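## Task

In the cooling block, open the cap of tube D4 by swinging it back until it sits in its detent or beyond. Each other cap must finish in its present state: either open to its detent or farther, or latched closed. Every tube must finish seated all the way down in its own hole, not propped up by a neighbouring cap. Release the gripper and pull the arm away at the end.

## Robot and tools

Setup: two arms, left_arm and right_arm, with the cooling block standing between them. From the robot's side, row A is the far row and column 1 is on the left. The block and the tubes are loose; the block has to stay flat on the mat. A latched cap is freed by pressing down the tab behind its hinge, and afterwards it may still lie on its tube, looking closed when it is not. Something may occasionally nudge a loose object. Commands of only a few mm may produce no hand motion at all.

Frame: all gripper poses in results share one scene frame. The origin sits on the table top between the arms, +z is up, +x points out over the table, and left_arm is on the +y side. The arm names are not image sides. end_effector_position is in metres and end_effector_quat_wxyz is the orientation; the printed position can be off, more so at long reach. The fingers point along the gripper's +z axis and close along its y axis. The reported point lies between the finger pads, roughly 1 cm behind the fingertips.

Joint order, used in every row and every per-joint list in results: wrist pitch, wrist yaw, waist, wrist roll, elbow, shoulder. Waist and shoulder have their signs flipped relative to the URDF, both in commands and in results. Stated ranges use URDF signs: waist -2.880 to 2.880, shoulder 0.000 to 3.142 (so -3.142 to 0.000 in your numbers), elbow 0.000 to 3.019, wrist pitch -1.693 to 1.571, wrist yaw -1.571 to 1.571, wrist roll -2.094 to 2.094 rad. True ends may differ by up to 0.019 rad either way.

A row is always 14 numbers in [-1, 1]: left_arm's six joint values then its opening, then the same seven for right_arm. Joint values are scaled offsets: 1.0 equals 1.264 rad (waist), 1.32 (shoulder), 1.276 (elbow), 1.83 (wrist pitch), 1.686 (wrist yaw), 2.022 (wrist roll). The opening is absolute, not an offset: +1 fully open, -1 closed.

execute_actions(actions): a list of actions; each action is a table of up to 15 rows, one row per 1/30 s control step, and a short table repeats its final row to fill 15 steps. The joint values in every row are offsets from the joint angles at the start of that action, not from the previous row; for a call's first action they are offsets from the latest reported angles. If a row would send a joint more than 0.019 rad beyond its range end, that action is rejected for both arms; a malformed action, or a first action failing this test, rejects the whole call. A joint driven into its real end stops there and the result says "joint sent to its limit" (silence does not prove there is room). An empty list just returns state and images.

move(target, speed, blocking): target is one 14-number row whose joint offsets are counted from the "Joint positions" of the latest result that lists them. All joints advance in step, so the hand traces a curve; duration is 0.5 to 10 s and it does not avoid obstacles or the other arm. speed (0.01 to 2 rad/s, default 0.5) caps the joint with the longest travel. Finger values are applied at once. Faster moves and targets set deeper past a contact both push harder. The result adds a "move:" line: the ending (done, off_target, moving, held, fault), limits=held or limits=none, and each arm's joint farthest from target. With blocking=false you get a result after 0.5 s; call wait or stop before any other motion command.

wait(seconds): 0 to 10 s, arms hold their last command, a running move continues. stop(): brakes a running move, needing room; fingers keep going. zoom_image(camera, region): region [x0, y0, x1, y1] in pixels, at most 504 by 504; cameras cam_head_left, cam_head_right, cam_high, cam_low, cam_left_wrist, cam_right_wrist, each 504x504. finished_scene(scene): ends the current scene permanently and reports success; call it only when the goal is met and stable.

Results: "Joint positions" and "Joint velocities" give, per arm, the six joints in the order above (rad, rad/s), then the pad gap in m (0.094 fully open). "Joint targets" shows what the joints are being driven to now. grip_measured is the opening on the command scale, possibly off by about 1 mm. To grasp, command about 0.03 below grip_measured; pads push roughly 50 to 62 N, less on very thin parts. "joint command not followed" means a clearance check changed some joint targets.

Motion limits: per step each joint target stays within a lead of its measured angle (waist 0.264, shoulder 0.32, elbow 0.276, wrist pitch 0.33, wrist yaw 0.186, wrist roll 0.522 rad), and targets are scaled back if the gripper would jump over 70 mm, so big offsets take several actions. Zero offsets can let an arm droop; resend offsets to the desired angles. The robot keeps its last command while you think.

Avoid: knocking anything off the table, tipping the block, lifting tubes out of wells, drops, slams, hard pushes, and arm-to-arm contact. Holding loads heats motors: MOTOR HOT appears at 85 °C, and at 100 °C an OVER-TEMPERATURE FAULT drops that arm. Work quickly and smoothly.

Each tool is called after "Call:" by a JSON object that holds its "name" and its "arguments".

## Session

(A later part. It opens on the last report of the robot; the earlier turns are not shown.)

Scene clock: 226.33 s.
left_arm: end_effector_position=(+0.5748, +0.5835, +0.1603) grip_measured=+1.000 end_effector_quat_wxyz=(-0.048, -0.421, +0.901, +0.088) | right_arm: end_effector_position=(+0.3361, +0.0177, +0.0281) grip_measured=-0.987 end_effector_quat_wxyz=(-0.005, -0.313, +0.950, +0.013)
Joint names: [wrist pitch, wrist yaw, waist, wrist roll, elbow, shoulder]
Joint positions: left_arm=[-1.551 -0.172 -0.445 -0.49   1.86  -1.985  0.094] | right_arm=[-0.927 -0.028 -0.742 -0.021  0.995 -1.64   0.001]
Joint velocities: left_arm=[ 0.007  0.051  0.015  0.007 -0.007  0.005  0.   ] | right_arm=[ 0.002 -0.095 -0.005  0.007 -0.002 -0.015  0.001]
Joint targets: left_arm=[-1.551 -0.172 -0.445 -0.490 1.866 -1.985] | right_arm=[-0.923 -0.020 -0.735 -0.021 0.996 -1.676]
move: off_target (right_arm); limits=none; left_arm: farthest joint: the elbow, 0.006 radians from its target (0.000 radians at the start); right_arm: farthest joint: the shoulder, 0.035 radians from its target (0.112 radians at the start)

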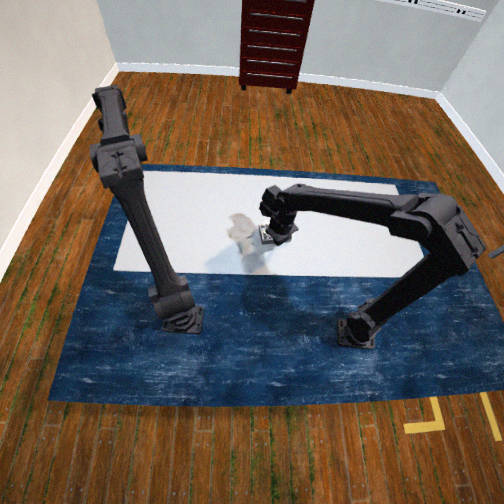

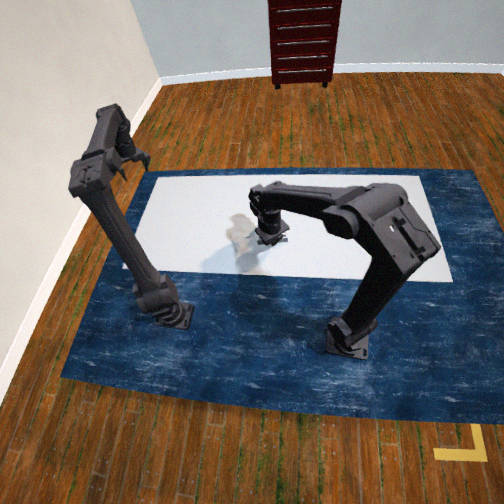

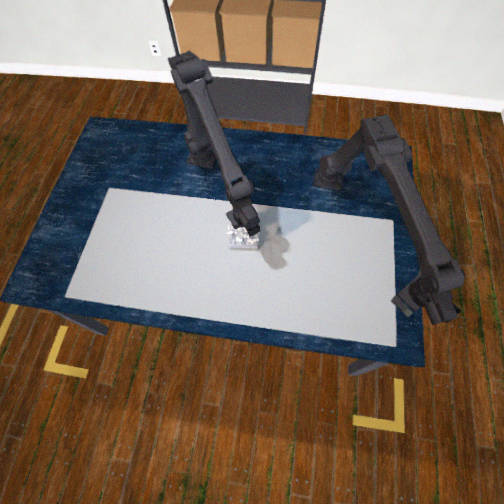

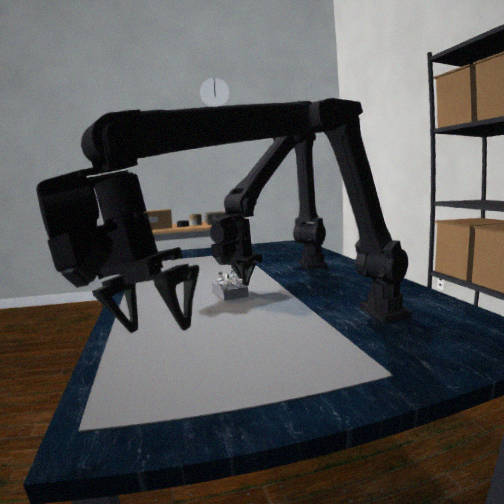

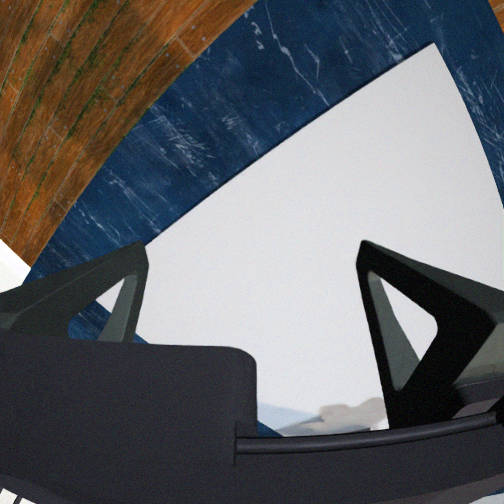

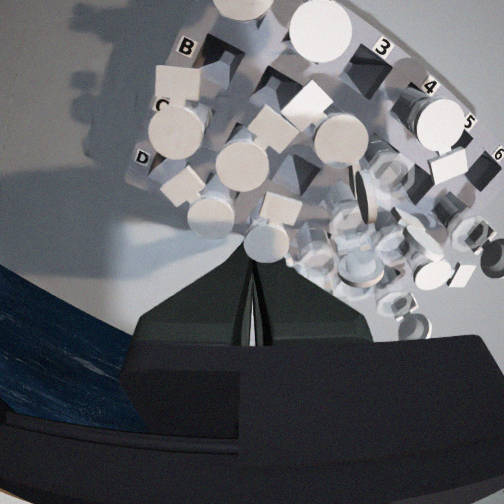

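Call:
{"name": "move", "arguments": {"target": [0,0,0,0,0,0,1, -0.035,0,0,0,0,0.012,-1], "speed": 0.06}}

Call:
{"name": "move", "arguments": {"target": [0,0,0,0,0,0,1, -0.01,0,0,0,0,0.13,-1], "speed": 0.1}}

Call:
{"name": "zoom_image", "arguments": {"camera": "cam_right_wrist", "region": [150,100,390,300]}}

Scene clock: 235.27 s.
left_arm: end_effector_position=(+0.5733, +0.5829, +0.1584) grip_measured=+1.000 end_effector_quat_wxyz=(-0.051, -0.421, +0.901, +0.088) | right_arm: end_effector_position=(+0.3259, +0.0109, +0.0284) grip_measured=-0.987 end_effector_quat_wxyz=(-0.029, -0.313, +0.949, +0.007)
Joint names: [wrist pitch, wrist yaw, waist, wrist roll, elbow, shoulder]
Joint positions: left_arm=[-1.551 -0.172 -0.445 -0.49   1.855 -1.985  0.094] | right_arm=[-0.977 -0.03  -0.742 -0.021  0.995 -1.64   0.001]
Joint velocities: left_arm=[-0.007  0.095 -0.005  0.022  0.012  0.015  0.   ] | right_arm=[ 0.007  0.007 -0.005  0.022  0.012  0.005  0.001]
Joint targets: left_arm=[-1.551 -0.172 -0.445 -0.490 1.860 -1.985] | right_arm=[-0.991 -0.028 -0.741 -0.021 0.995 -1.625]
move: done; limits=none; left_arm: farthest joint: the elbow, 0.005 radians from its target (0.000 radians at the start); right_arm: farthest joint: the shoulder, 0.016 radians from its target (0.016 radians at the start)

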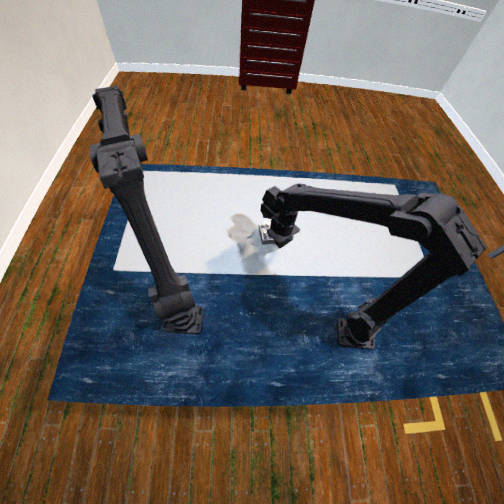

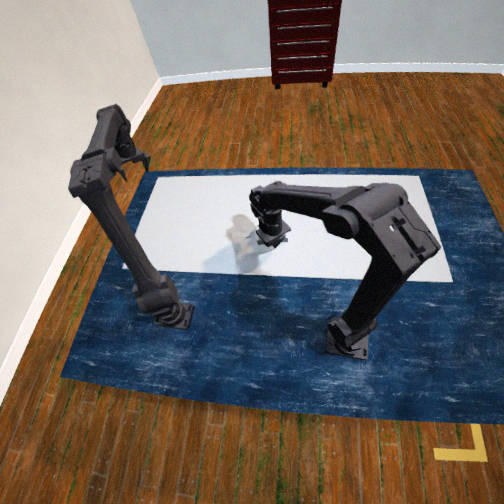

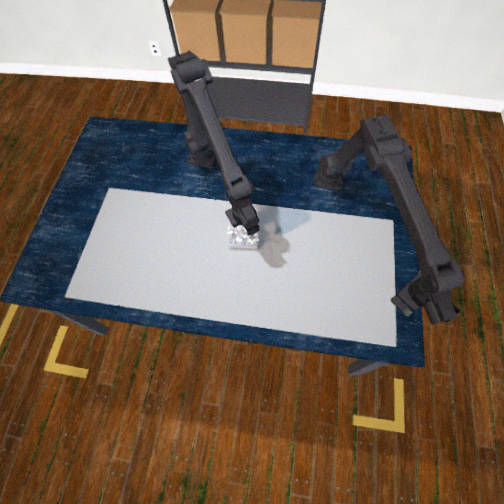

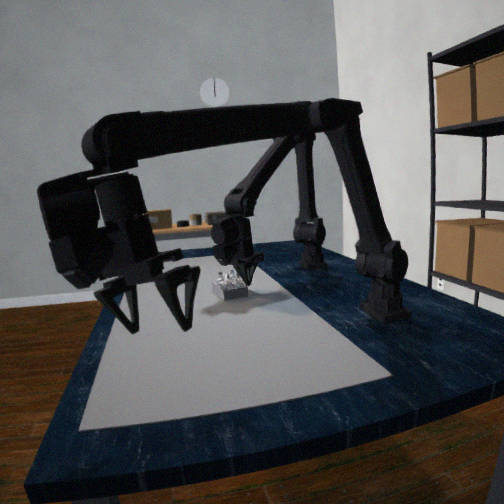

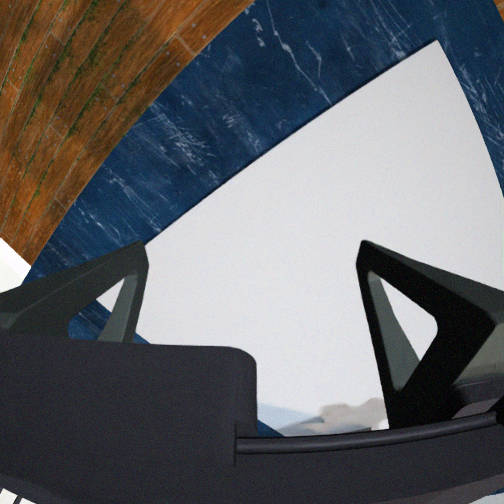

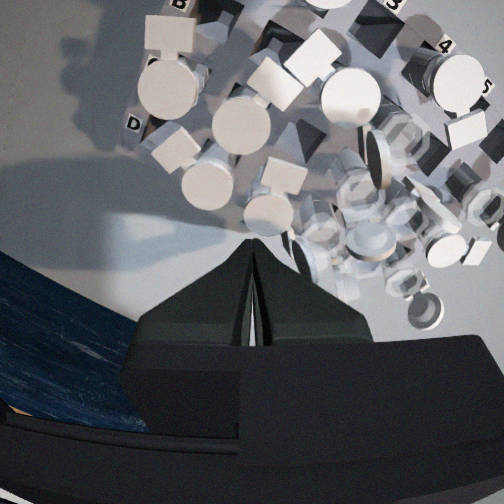

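Scene clock: 237.33 s.
left_arm: end_effector_position=(+0.5719, +0.5823, +0.1565) grip_measured=+1.000 end_effector_quat_wxyz=(-0.053, -0.421, +0.901, +0.088) | right_arm: end_effector_position=(+0.3344, +0.0169, +0.0913) grip_measured=-0.987 end_effector_quat_wxyz=(+0.046, -0.314, +0.948, +0.030)
Joint names: [wrist pitch, wrist yaw, waist, wrist roll, elbow, shoulder]
Joint positions: left_arm=[-1.551 -0.172 -0.445 -0.49   1.85  -1.985  0.094] | right_arm=[-0.981 -0.03  -0.742 -0.021  0.995 -1.48   0.001]
Joint velocities: left_arm=[ 0.017 -0.007  0.015 -0.095  0.007  0.005  0.   ] | right_arm=[-0.007 -0.022  0.005 -0.066 -0.017  0.015 -0.001]
Joint targets: left_arm=[-1.551 -0.172 -0.445 -0.490 1.855 -1.985] | right_arm=[-0.995 -0.030 -0.742 -0.021 0.995 -1.469]
move: done; limits=none; left_arm: farthest joint: the elbow, 0.005 radians from its target (0.000 radians at the start); right_arm: farthest joint: the wrist pitch, 0.015 radians from its target (0.019 radians at the start)

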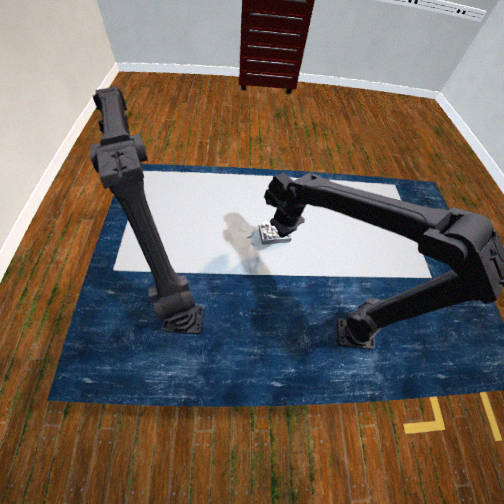

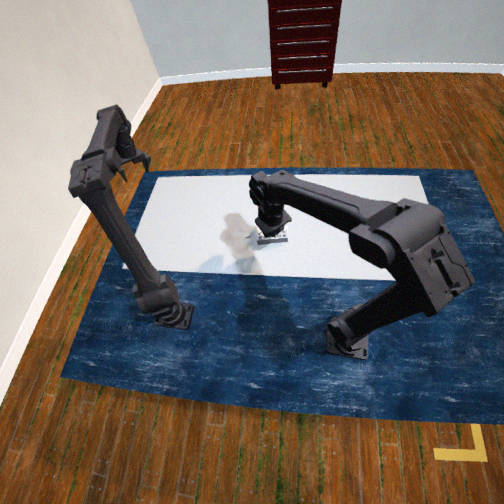

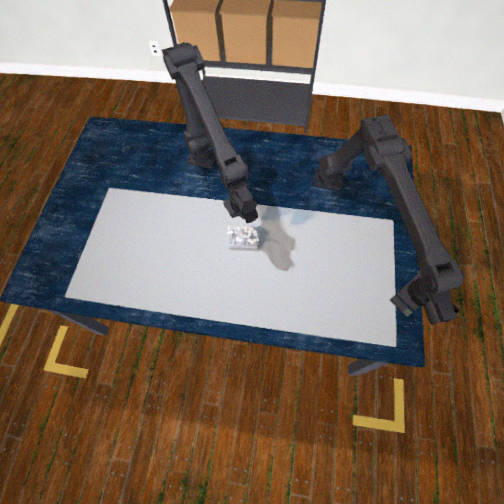

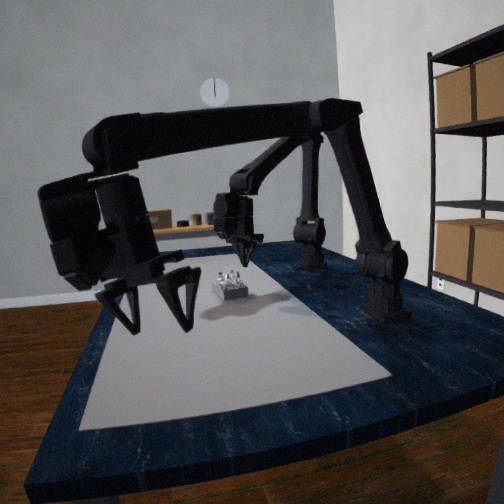

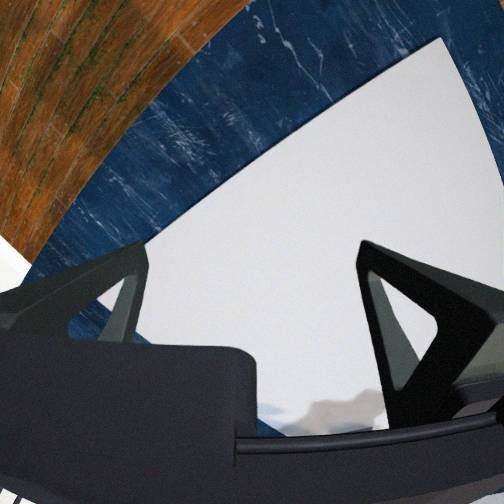

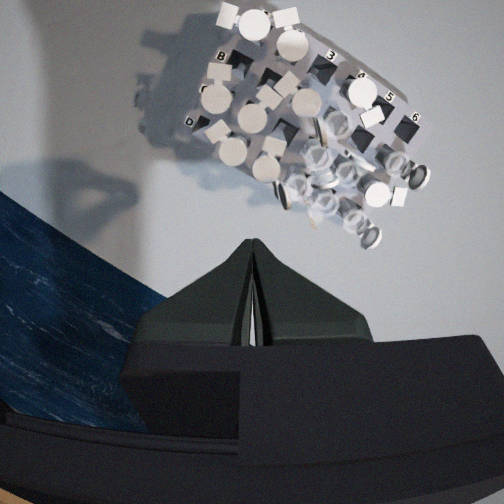

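Region (150, 100, 390, 300) of cam_right_wrist's 504x504 image, scaled by 2.100, with more detail than that image has.

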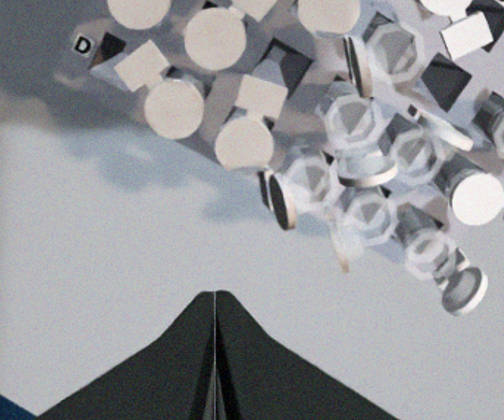

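Call:
{"name": "move", "arguments": {"target": [0,0,0,0,0,0,1, 0.045,0.01,0.058,0,0.01,0.0,-1], "speed": 0.08}}

Call:
{"name": "move", "arguments": {"target": [0,0,0,0,0,0,1, 0,0,0,0,0.01,-0.035,-1], "speed": 0.05}}

Call:
{"name": "zoom_image", "arguments": {"camera": "cam_right_wrist", "region": [150,130,350,300]}}

Scene clock: 257.30 s.
left_arm: end_effector_position=(+0.5703, +0.5816, +0.1545) grip_measured=+1.000 end_effector_quat_wxyz=(-0.056, -0.420, +0.901, +0.088) | right_arm: end_effector_position=(+0.3640, +0.0012, +0.0934) grip_measured=-0.987 end_effector_quat_wxyz=(+0.080, -0.283, +0.955, +0.030)
Joint names: [wrist pitch, wrist yaw, waist, wrist roll, elbow, shoulder]
Joint positions: left_arm=[-1.551 -0.172 -0.445 -0.49   1.844 -1.985  0.094] | right_arm=[-0.916 -0.017 -0.678 -0.021  0.995 -1.48   0.001]
Joint velocities: left_arm=[ 0.002  0.066 -0.005  0.022  0.002  0.015  0.   ] | right_arm=[ 0.007 -0.007  0.005  0.022  0.002 -0.005 -0.001]
Joint targets: left_arm=[-1.551 -0.172 -0.445 -0.490 1.849 -1.985] | right_arm=[-0.898 -0.013 -0.669 -0.021 1.008 -1.480]
move: done; limits=none; left_arm: farthest joint: the elbow, 0.006 radians from its target (0.000 radians at the start); right_arm: farthest joint: the wrist pitch, 0.017 radians from its target (0.082 radians at the start)

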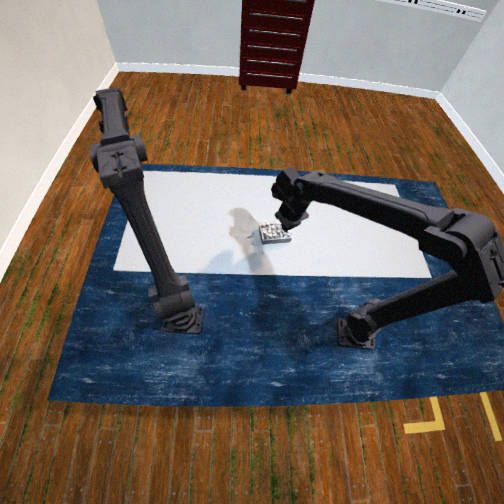

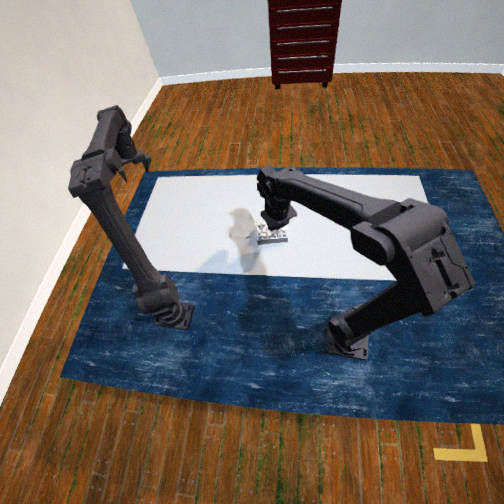

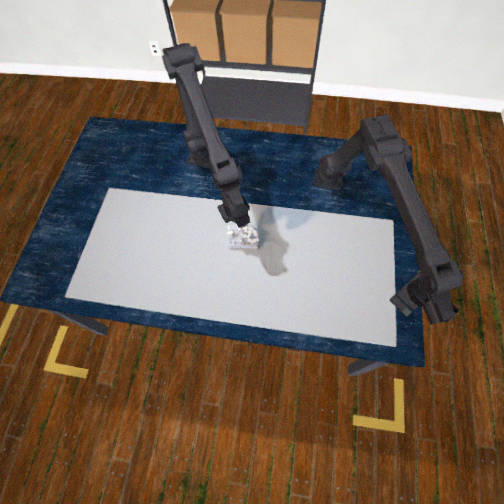

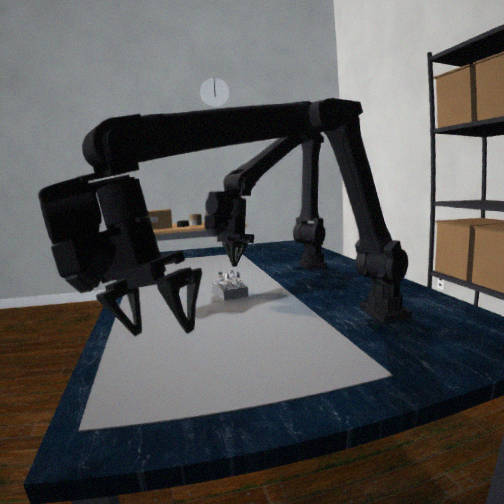

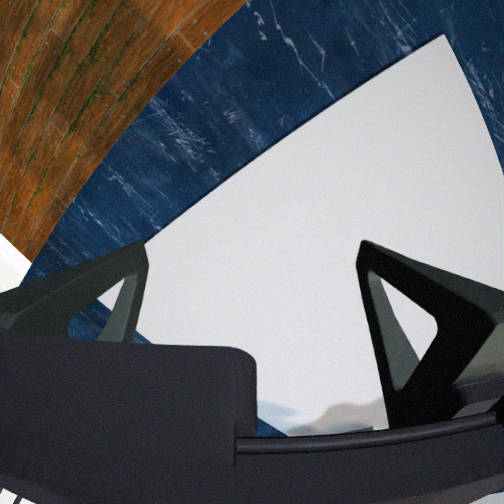

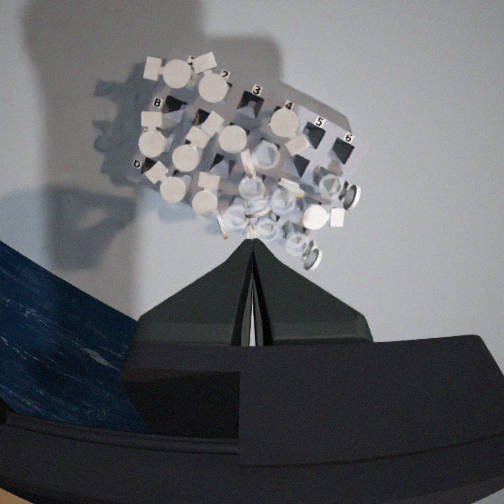

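Scene clock: 258.53 s.
left_arm: end_effector_position=(+0.5689, +0.5810, +0.1527) grip_measured=+1.000 end_effector_quat_wxyz=(-0.059, -0.420, +0.901, +0.088) | right_arm: end_effector_position=(+0.3627, +0.0004, +0.0799) grip_measured=-0.987 end_effector_quat_wxyz=(+0.064, -0.283, +0.957, +0.026)
Joint names: [wrist pitch, wrist yaw, waist, wrist roll, elbow, shoulder]
Joint positions: left_arm=[-1.551 -0.172 -0.445 -0.49   1.839 -1.985  0.094] | right_arm=[-0.916 -0.017 -0.678 -0.021  0.995 -1.513  0.001]
Joint velocities: left_arm=[ 0.012 -0.037  0.005 -0.022 -0.012  0.015  0.   ] | right_arm=[-0.012 -0.007  0.005 -0.051  0.007  0.024 -0.   ]
Joint targets: left_arm=[-1.551 -0.172 -0.445 -0.490 1.844 -1.985] | right_arm=[-0.916 -0.017 -0.678 -0.021 1.008 -1.527]
move: done; limits=none; left_arm: farthest joint: the elbow, 0.005 radians from its target (0.000 radians at the start); right_arm: farthest joint: the shoulder, 0.013 radians from its target (0.046 radians at the start)

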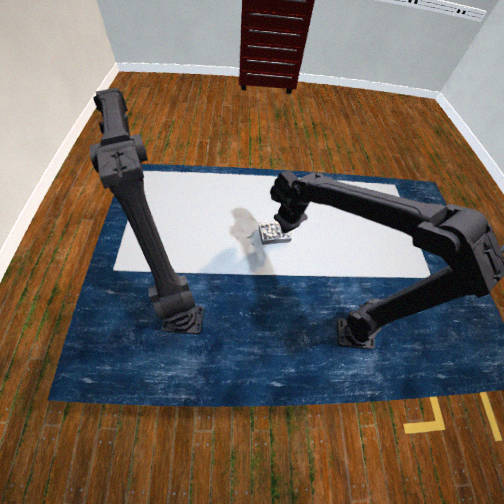

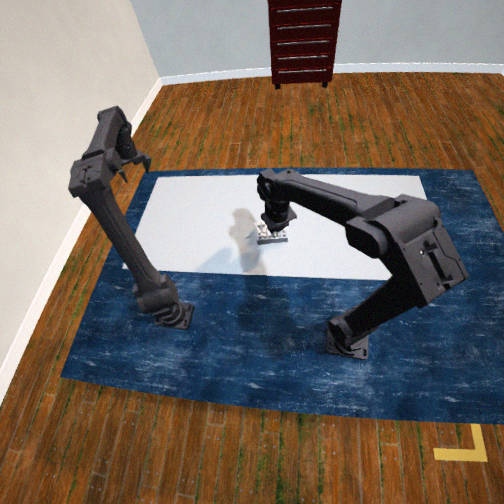

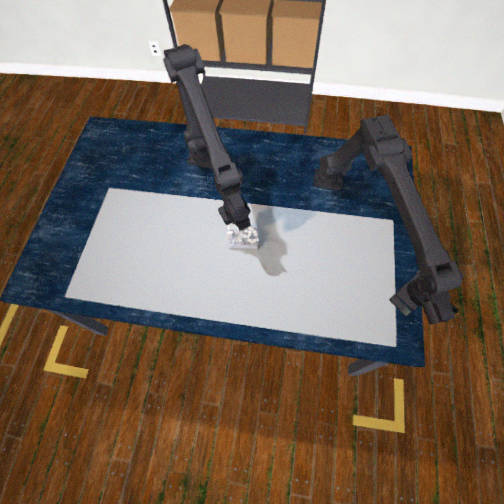

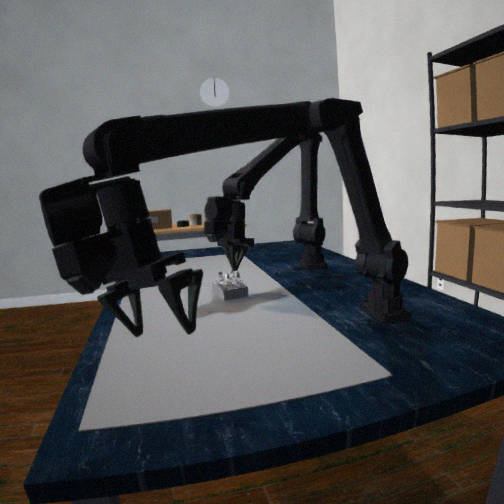

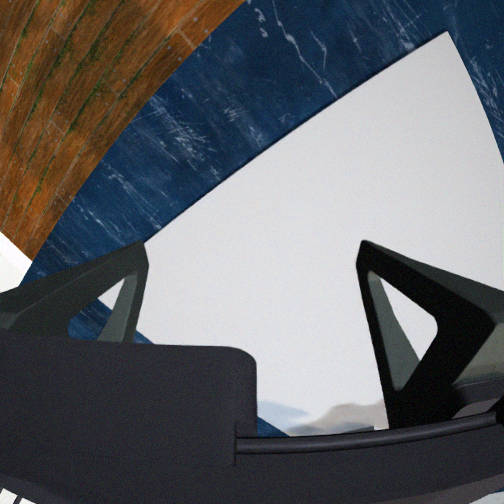

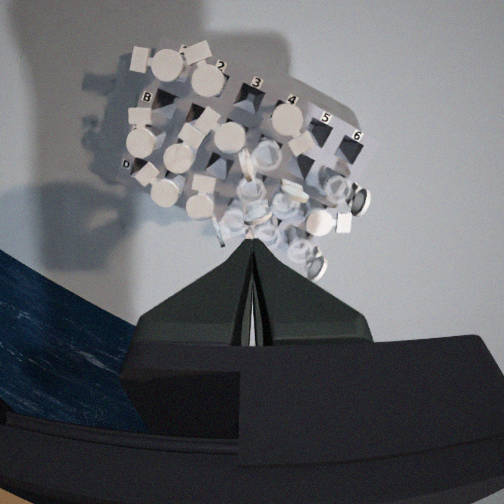

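Region (150, 130, 350, 300) of cam_right_wrist's 504x504 image, scaled by 2.520, with more detail than that image has; it fills the top 428 rows of this view, and the rest is white.

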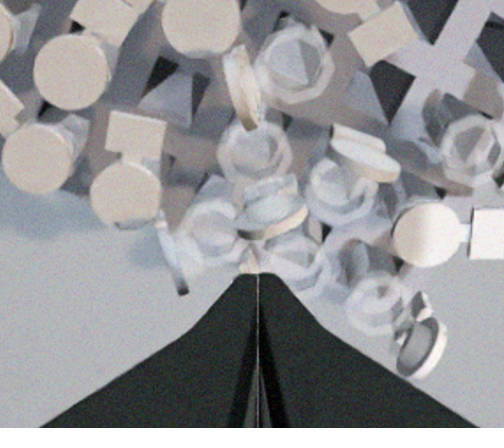

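Call:
{"name": "move", "arguments": {"target": [0,0,0,0,0,0,1, 0.028,0,-0.03,0,0.01,0.012,-1], "speed": 0.05}}

Call:
{"name": "zoom_image", "arguments": {"camera": "cam_right_wrist", "region": [150,130,350,300]}}

Scene clock: 268.60 s.
left_arm: end_effector_position=(+0.5674, +0.5804, +0.1508) grip_measured=+1.000 end_effector_quat_wxyz=(-0.062, -0.420, +0.901, +0.089) | right_arm: end_effector_position=(+0.3630, +0.0147, +0.0811) grip_measured=-0.987 end_effector_quat_wxyz=(+0.079, -0.295, +0.952, +0.032)
Joint names: [wrist pitch, wrist yaw, waist, wrist roll, elbow, shoulder]
Joint positions: left_arm=[-1.551 -0.172 -0.445 -0.49   1.833 -1.985  0.094] | right_arm=[-0.883 -0.017 -0.705 -0.021  0.995 -1.513  0.001]
Joint velocities: left_arm=[-0.002 -0.051 -0.005  0.037  0.007  0.005  0.   ] | right_arm=[ 0.002 -0.051  0.015 -0.037  0.017  0.005  0.001]
Joint targets: left_arm=[-1.551 -0.172 -0.445 -0.490 1.839 -1.985] | right_arm=[-0.865 -0.017 -0.716 -0.021 1.008 -1.497]
move: done; limits=none; left_arm: farthest joint: the elbow, 0.006 radians from its target (0.000 radians at the start); right_arm: farthest joint: the wrist pitch, 0.019 radians from its target (0.051 radians at the start)

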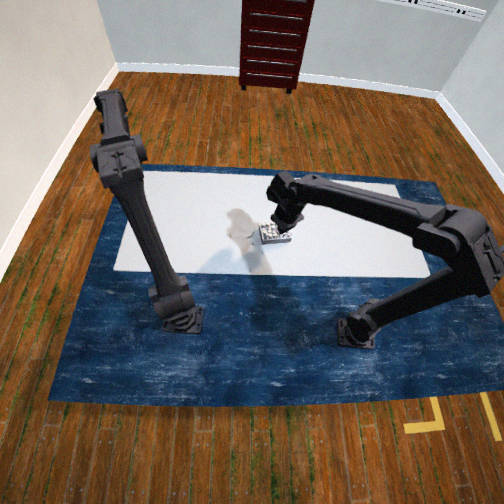

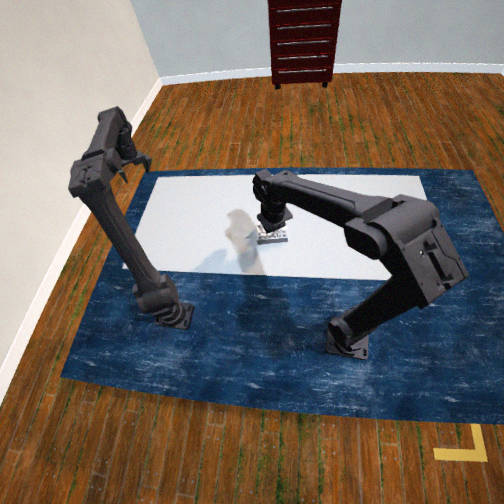

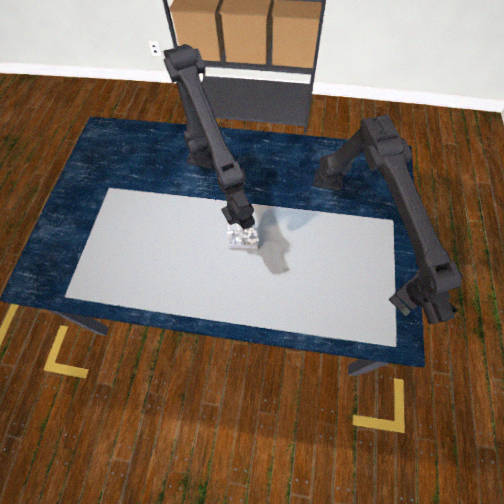

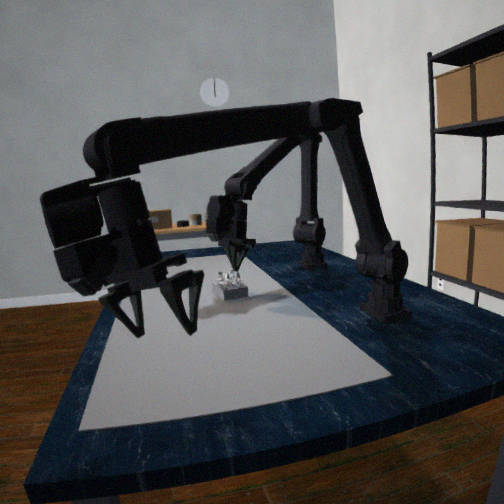

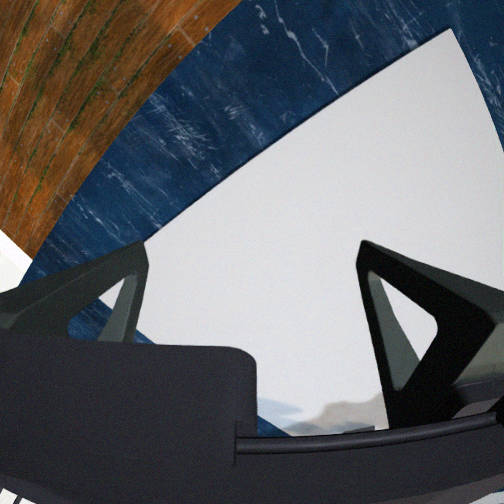

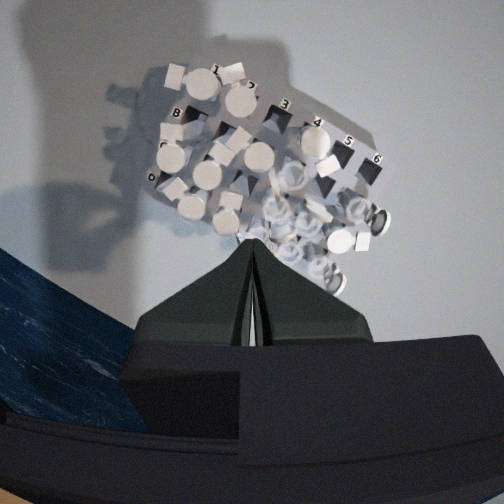

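Region (150, 130, 350, 300) of cam_right_wrist's 504x504 image, scaled by 2.520, with more detail than that image has; it fills the top 428 rows of this view, and the rest is white.

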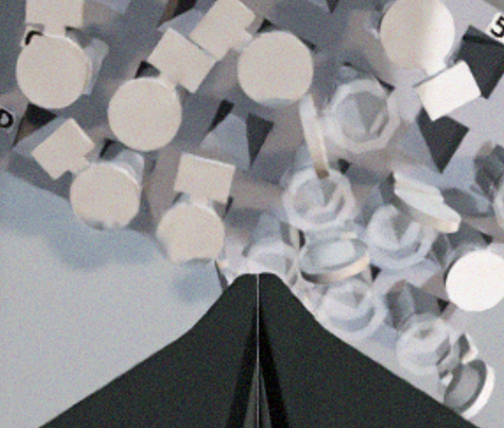

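Call:
{"name": "move", "arguments": {"target": [0,0,0,0,0,0,1, 0,0,0.0,0,0.01,-0.033,-1], "speed": 0.04}}

Call:
{"name": "zoom_image", "arguments": {"camera": "cam_right_wrist", "region": [150,130,350,300]}}

Scene clock: 277.43 s.
left_arm: end_effector_position=(+0.5659, +0.5798, +0.1490) grip_measured=+1.000 end_effector_quat_wxyz=(-0.064, -0.419, +0.901, +0.089) | right_arm: end_effector_position=(+0.3624, +0.0142, +0.0747) grip_measured=-0.987 end_effector_quat_wxyz=(+0.072, -0.296, +0.952, +0.029)
Joint names: [wrist pitch, wrist yaw, waist, wrist roll, elbow, shoulder]
Joint positions: left_arm=[-1.551 -0.172 -0.445 -0.49   1.828 -1.985  0.094] | right_arm=[-0.883 -0.017 -0.705 -0.021  0.995 -1.528  0.001]
Joint velocities: left_arm=[ 0.012  0.051  0.015  0.007 -0.002 -0.005  0.   ] | right_arm=[-0.017 -0.037  0.005  0.037 -0.002  0.015 -0.001]
Joint targets: left_arm=[-1.551 -0.172 -0.445 -0.490 1.833 -1.985] | right_arm=[-0.883 -0.017 -0.705 -0.021 1.008 -1.557]
move: off_target (right_arm); limits=none; left_arm: farthest joint: the elbow, 0.005 radians from its target (0.000 radians at the start); right_arm: farthest joint: the shoulder, 0.028 radians from its target (0.044 radians at the start)

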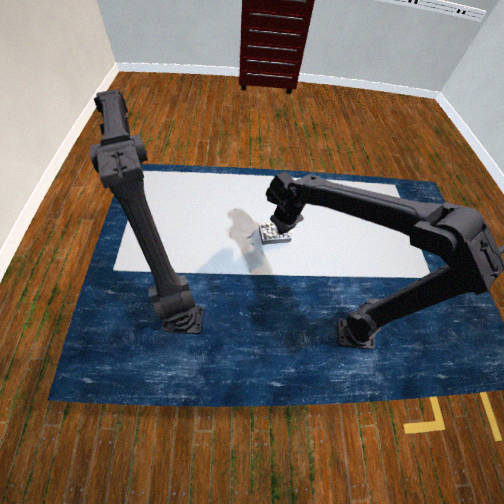

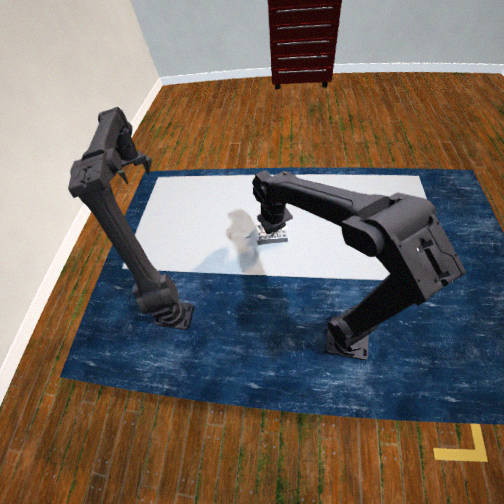

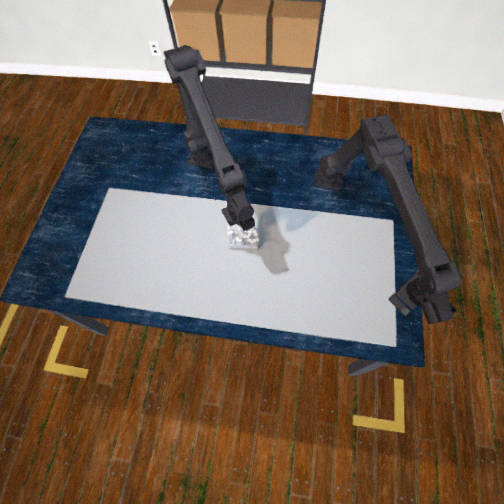

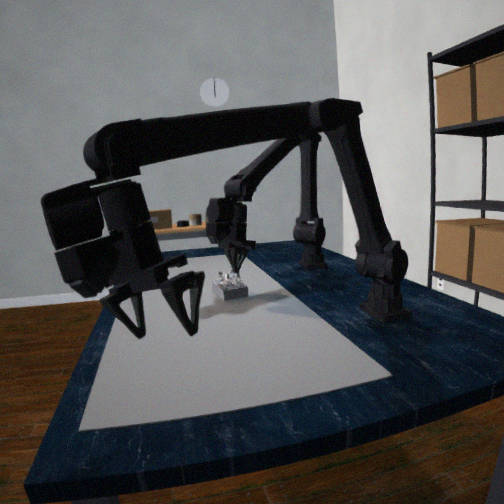

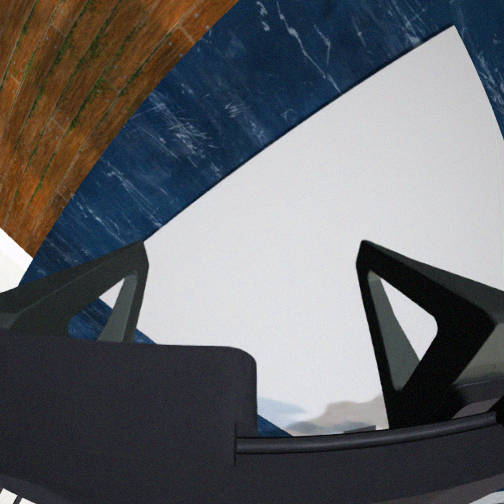

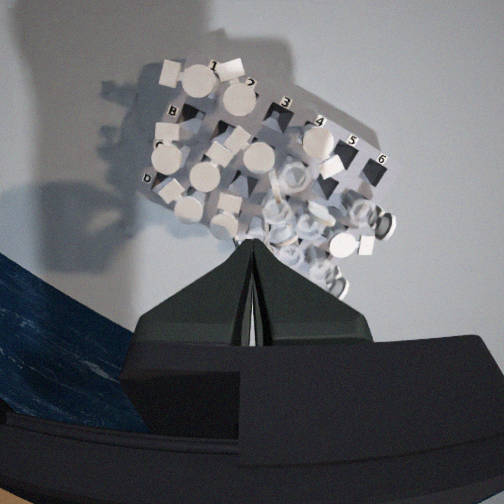

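Region (150, 130, 350, 300) of cam_right_wrist's 504x504 image, scaled by 2.520, with more detail than that image has; it fills the top 428 rows of this view, and the rest is white.

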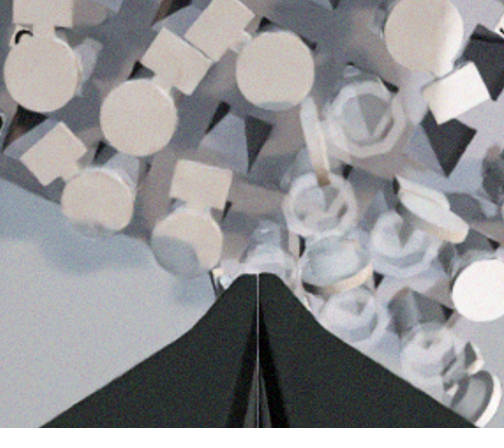

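Call:
{"name": "move", "arguments": {"target": [0,0,0,0,0,0,1, 0,0,0.0,0,0.01,0.025,-1], "speed": 0.05}}

Call:
{"name": "move", "arguments": {"target": [0,0,0,0,0,0,1, 0,0,0.014,0,0.01,0.0,-1], "speed": 0.05}}

Call:
{"name": "zoom_image", "arguments": {"camera": "cam_right_wrist", "region": [150,130,350,300]}}

Scene clock: 285.47 s.
left_arm: end_effector_position=(+0.5644, +0.5792, +0.1471) grip_measured=+1.000 end_effector_quat_wxyz=(-0.067, -0.419, +0.901, +0.089) | right_arm: end_effector_position=(+0.3632, +0.0148, +0.0829) grip_measured=-0.987 end_effector_quat_wxyz=(+0.081, -0.295, +0.951, +0.032)
Joint names: [wrist pitch, wrist yaw, waist, wrist roll, elbow, shoulder]
Joint positions: left_arm=[-1.551 -0.172 -0.445 -0.49   1.822 -1.985  0.094] | right_arm=[-0.883 -0.017 -0.705 -0.021  0.995 -1.509  0.001]
Joint velocities: left_arm=[ 0.012 -0.007 -0.005 -0.066 -0.012 -0.005  0.   ] | right_arm=[-0.017 -0.066 -0.005 -0.022 -0.012  0.005 -0.   ]
Joint targets: left_arm=[-1.551 -0.172 -0.445 -0.490 1.828 -1.985] | right_arm=[-0.883 -0.017 -0.705 -0.021 1.008 -1.495]
move: done; limits=none; left_arm: farthest joint: the elbow, 0.006 radians from its target (0.000 radians at the start); right_arm: farthest joint: the shoulder, 0.014 radians from its target (0.033 radians at the start)

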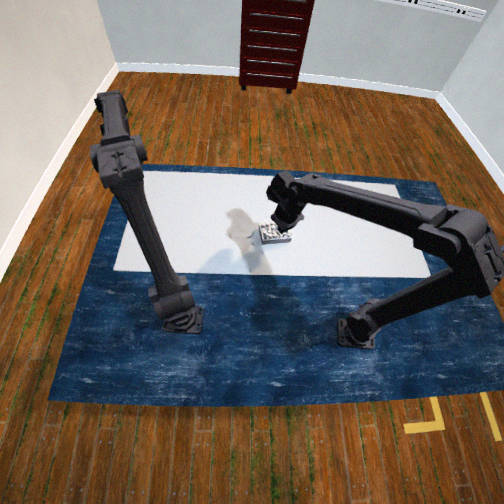

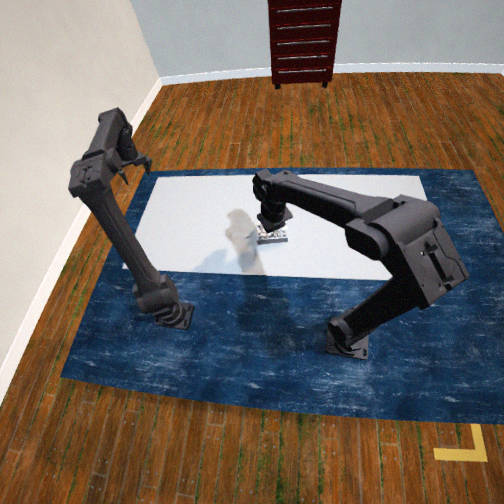

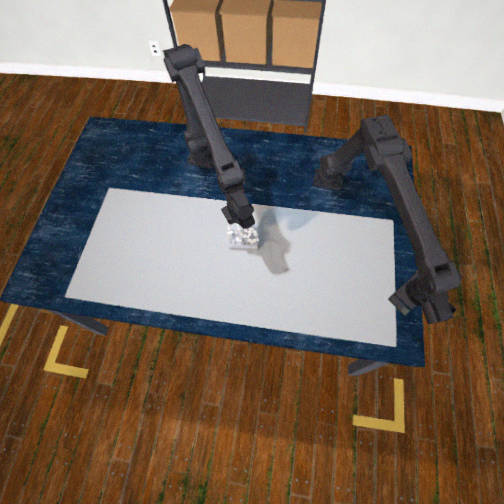

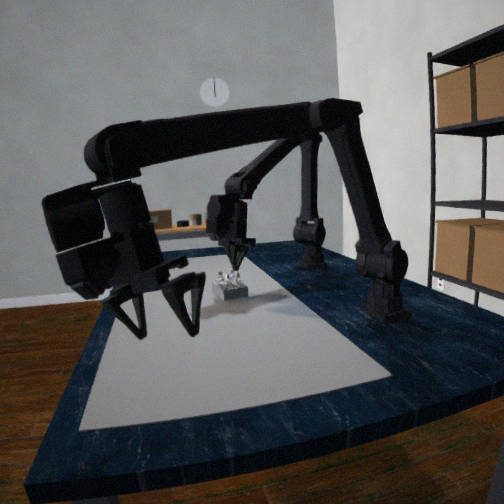

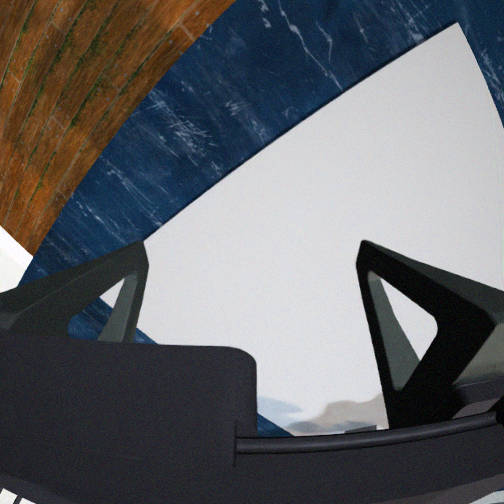

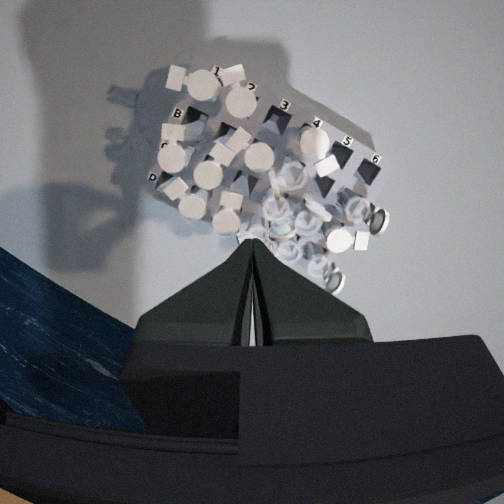

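Scene clock: 286.27 s.
left_arm: end_effector_position=(+0.5629, +0.5786, +0.1453) grip_measured=+1.000 end_effector_quat_wxyz=(-0.070, -0.419, +0.901, +0.089) | right_arm: end_effector_position=(+0.3649, +0.0122, +0.0829) grip_measured=-0.987 end_effector_quat_wxyz=(+0.081, -0.292, +0.952, +0.032)
Joint names: [wrist pitch, wrist yaw, waist, wrist roll, elbow, shoulder]
Joint positions: left_arm=[-1.551 -0.172 -0.445 -0.49   1.817 -1.985  0.094] | right_arm=[-0.883 -0.017 -0.698 -0.021  0.995 -1.509  0.001]
Joint velocities: left_arm=[-0.002  0.007 -0.005 -0.022 -0.012 -0.005  0.   ] | right_arm=[ 0.002 -0.066  0.015 -0.007 -0.002  0.015  0.   ]
Joint targets: left_arm=[-1.551 -0.172 -0.445 -0.490 1.822 -1.985] | right_arm=[-0.883 -0.017 -0.688 -0.021 1.008 -1.509]
move: done; limits=none; left_arm: farthest joint: the elbow, 0.005 radians from its target (0.000 radians at the start); right_arm: farthest joint: the elbow, 0.012 radians from its target (0.012 radians at the start)

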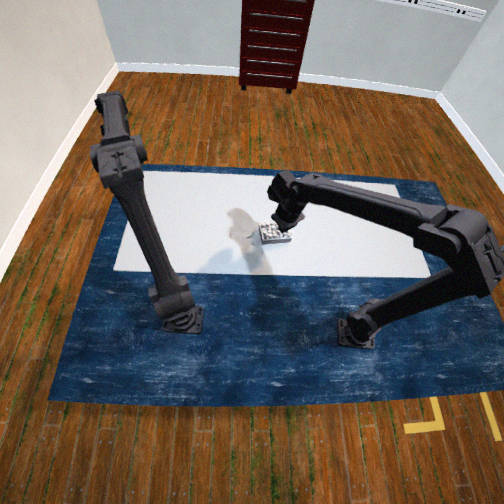

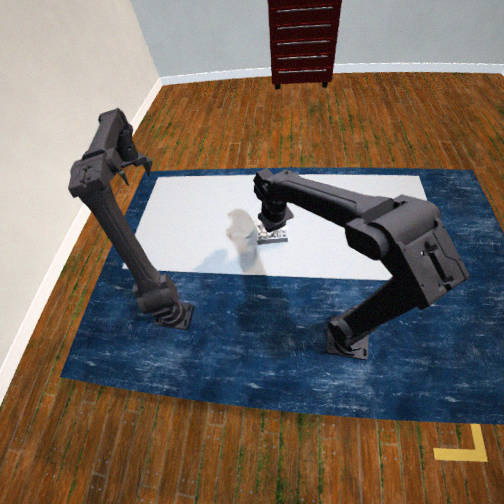

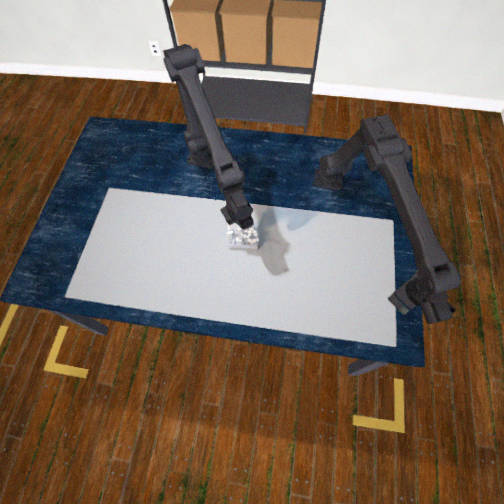

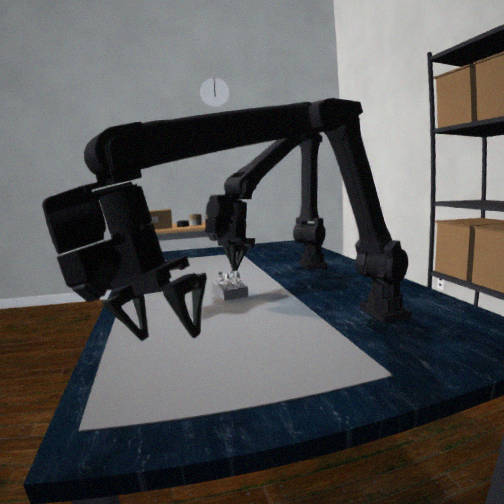

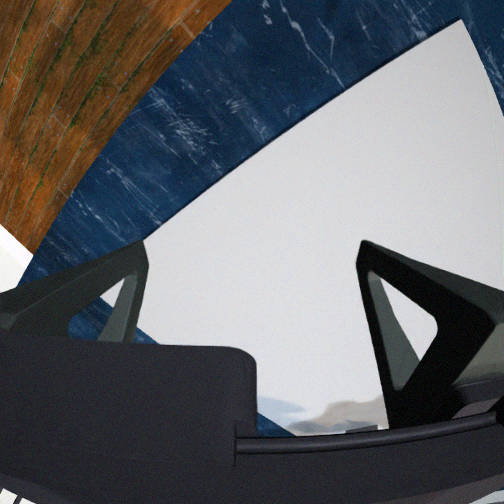

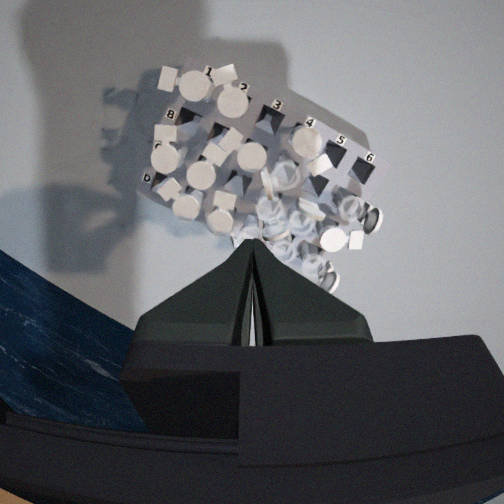

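Region (150, 130, 350, 300) of cam_right_wrist's 504x504 image, scaled by 2.520, with more detail than that image has; it fills the top 428 rows of this view, and the rest is white.

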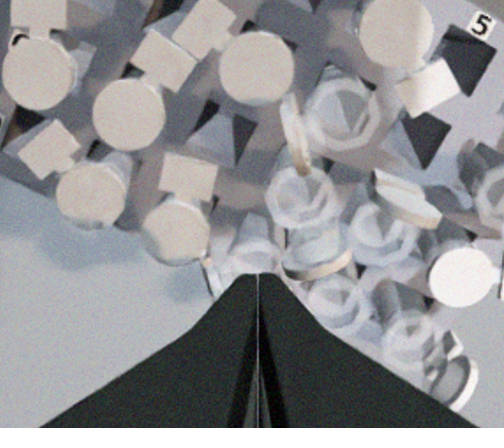

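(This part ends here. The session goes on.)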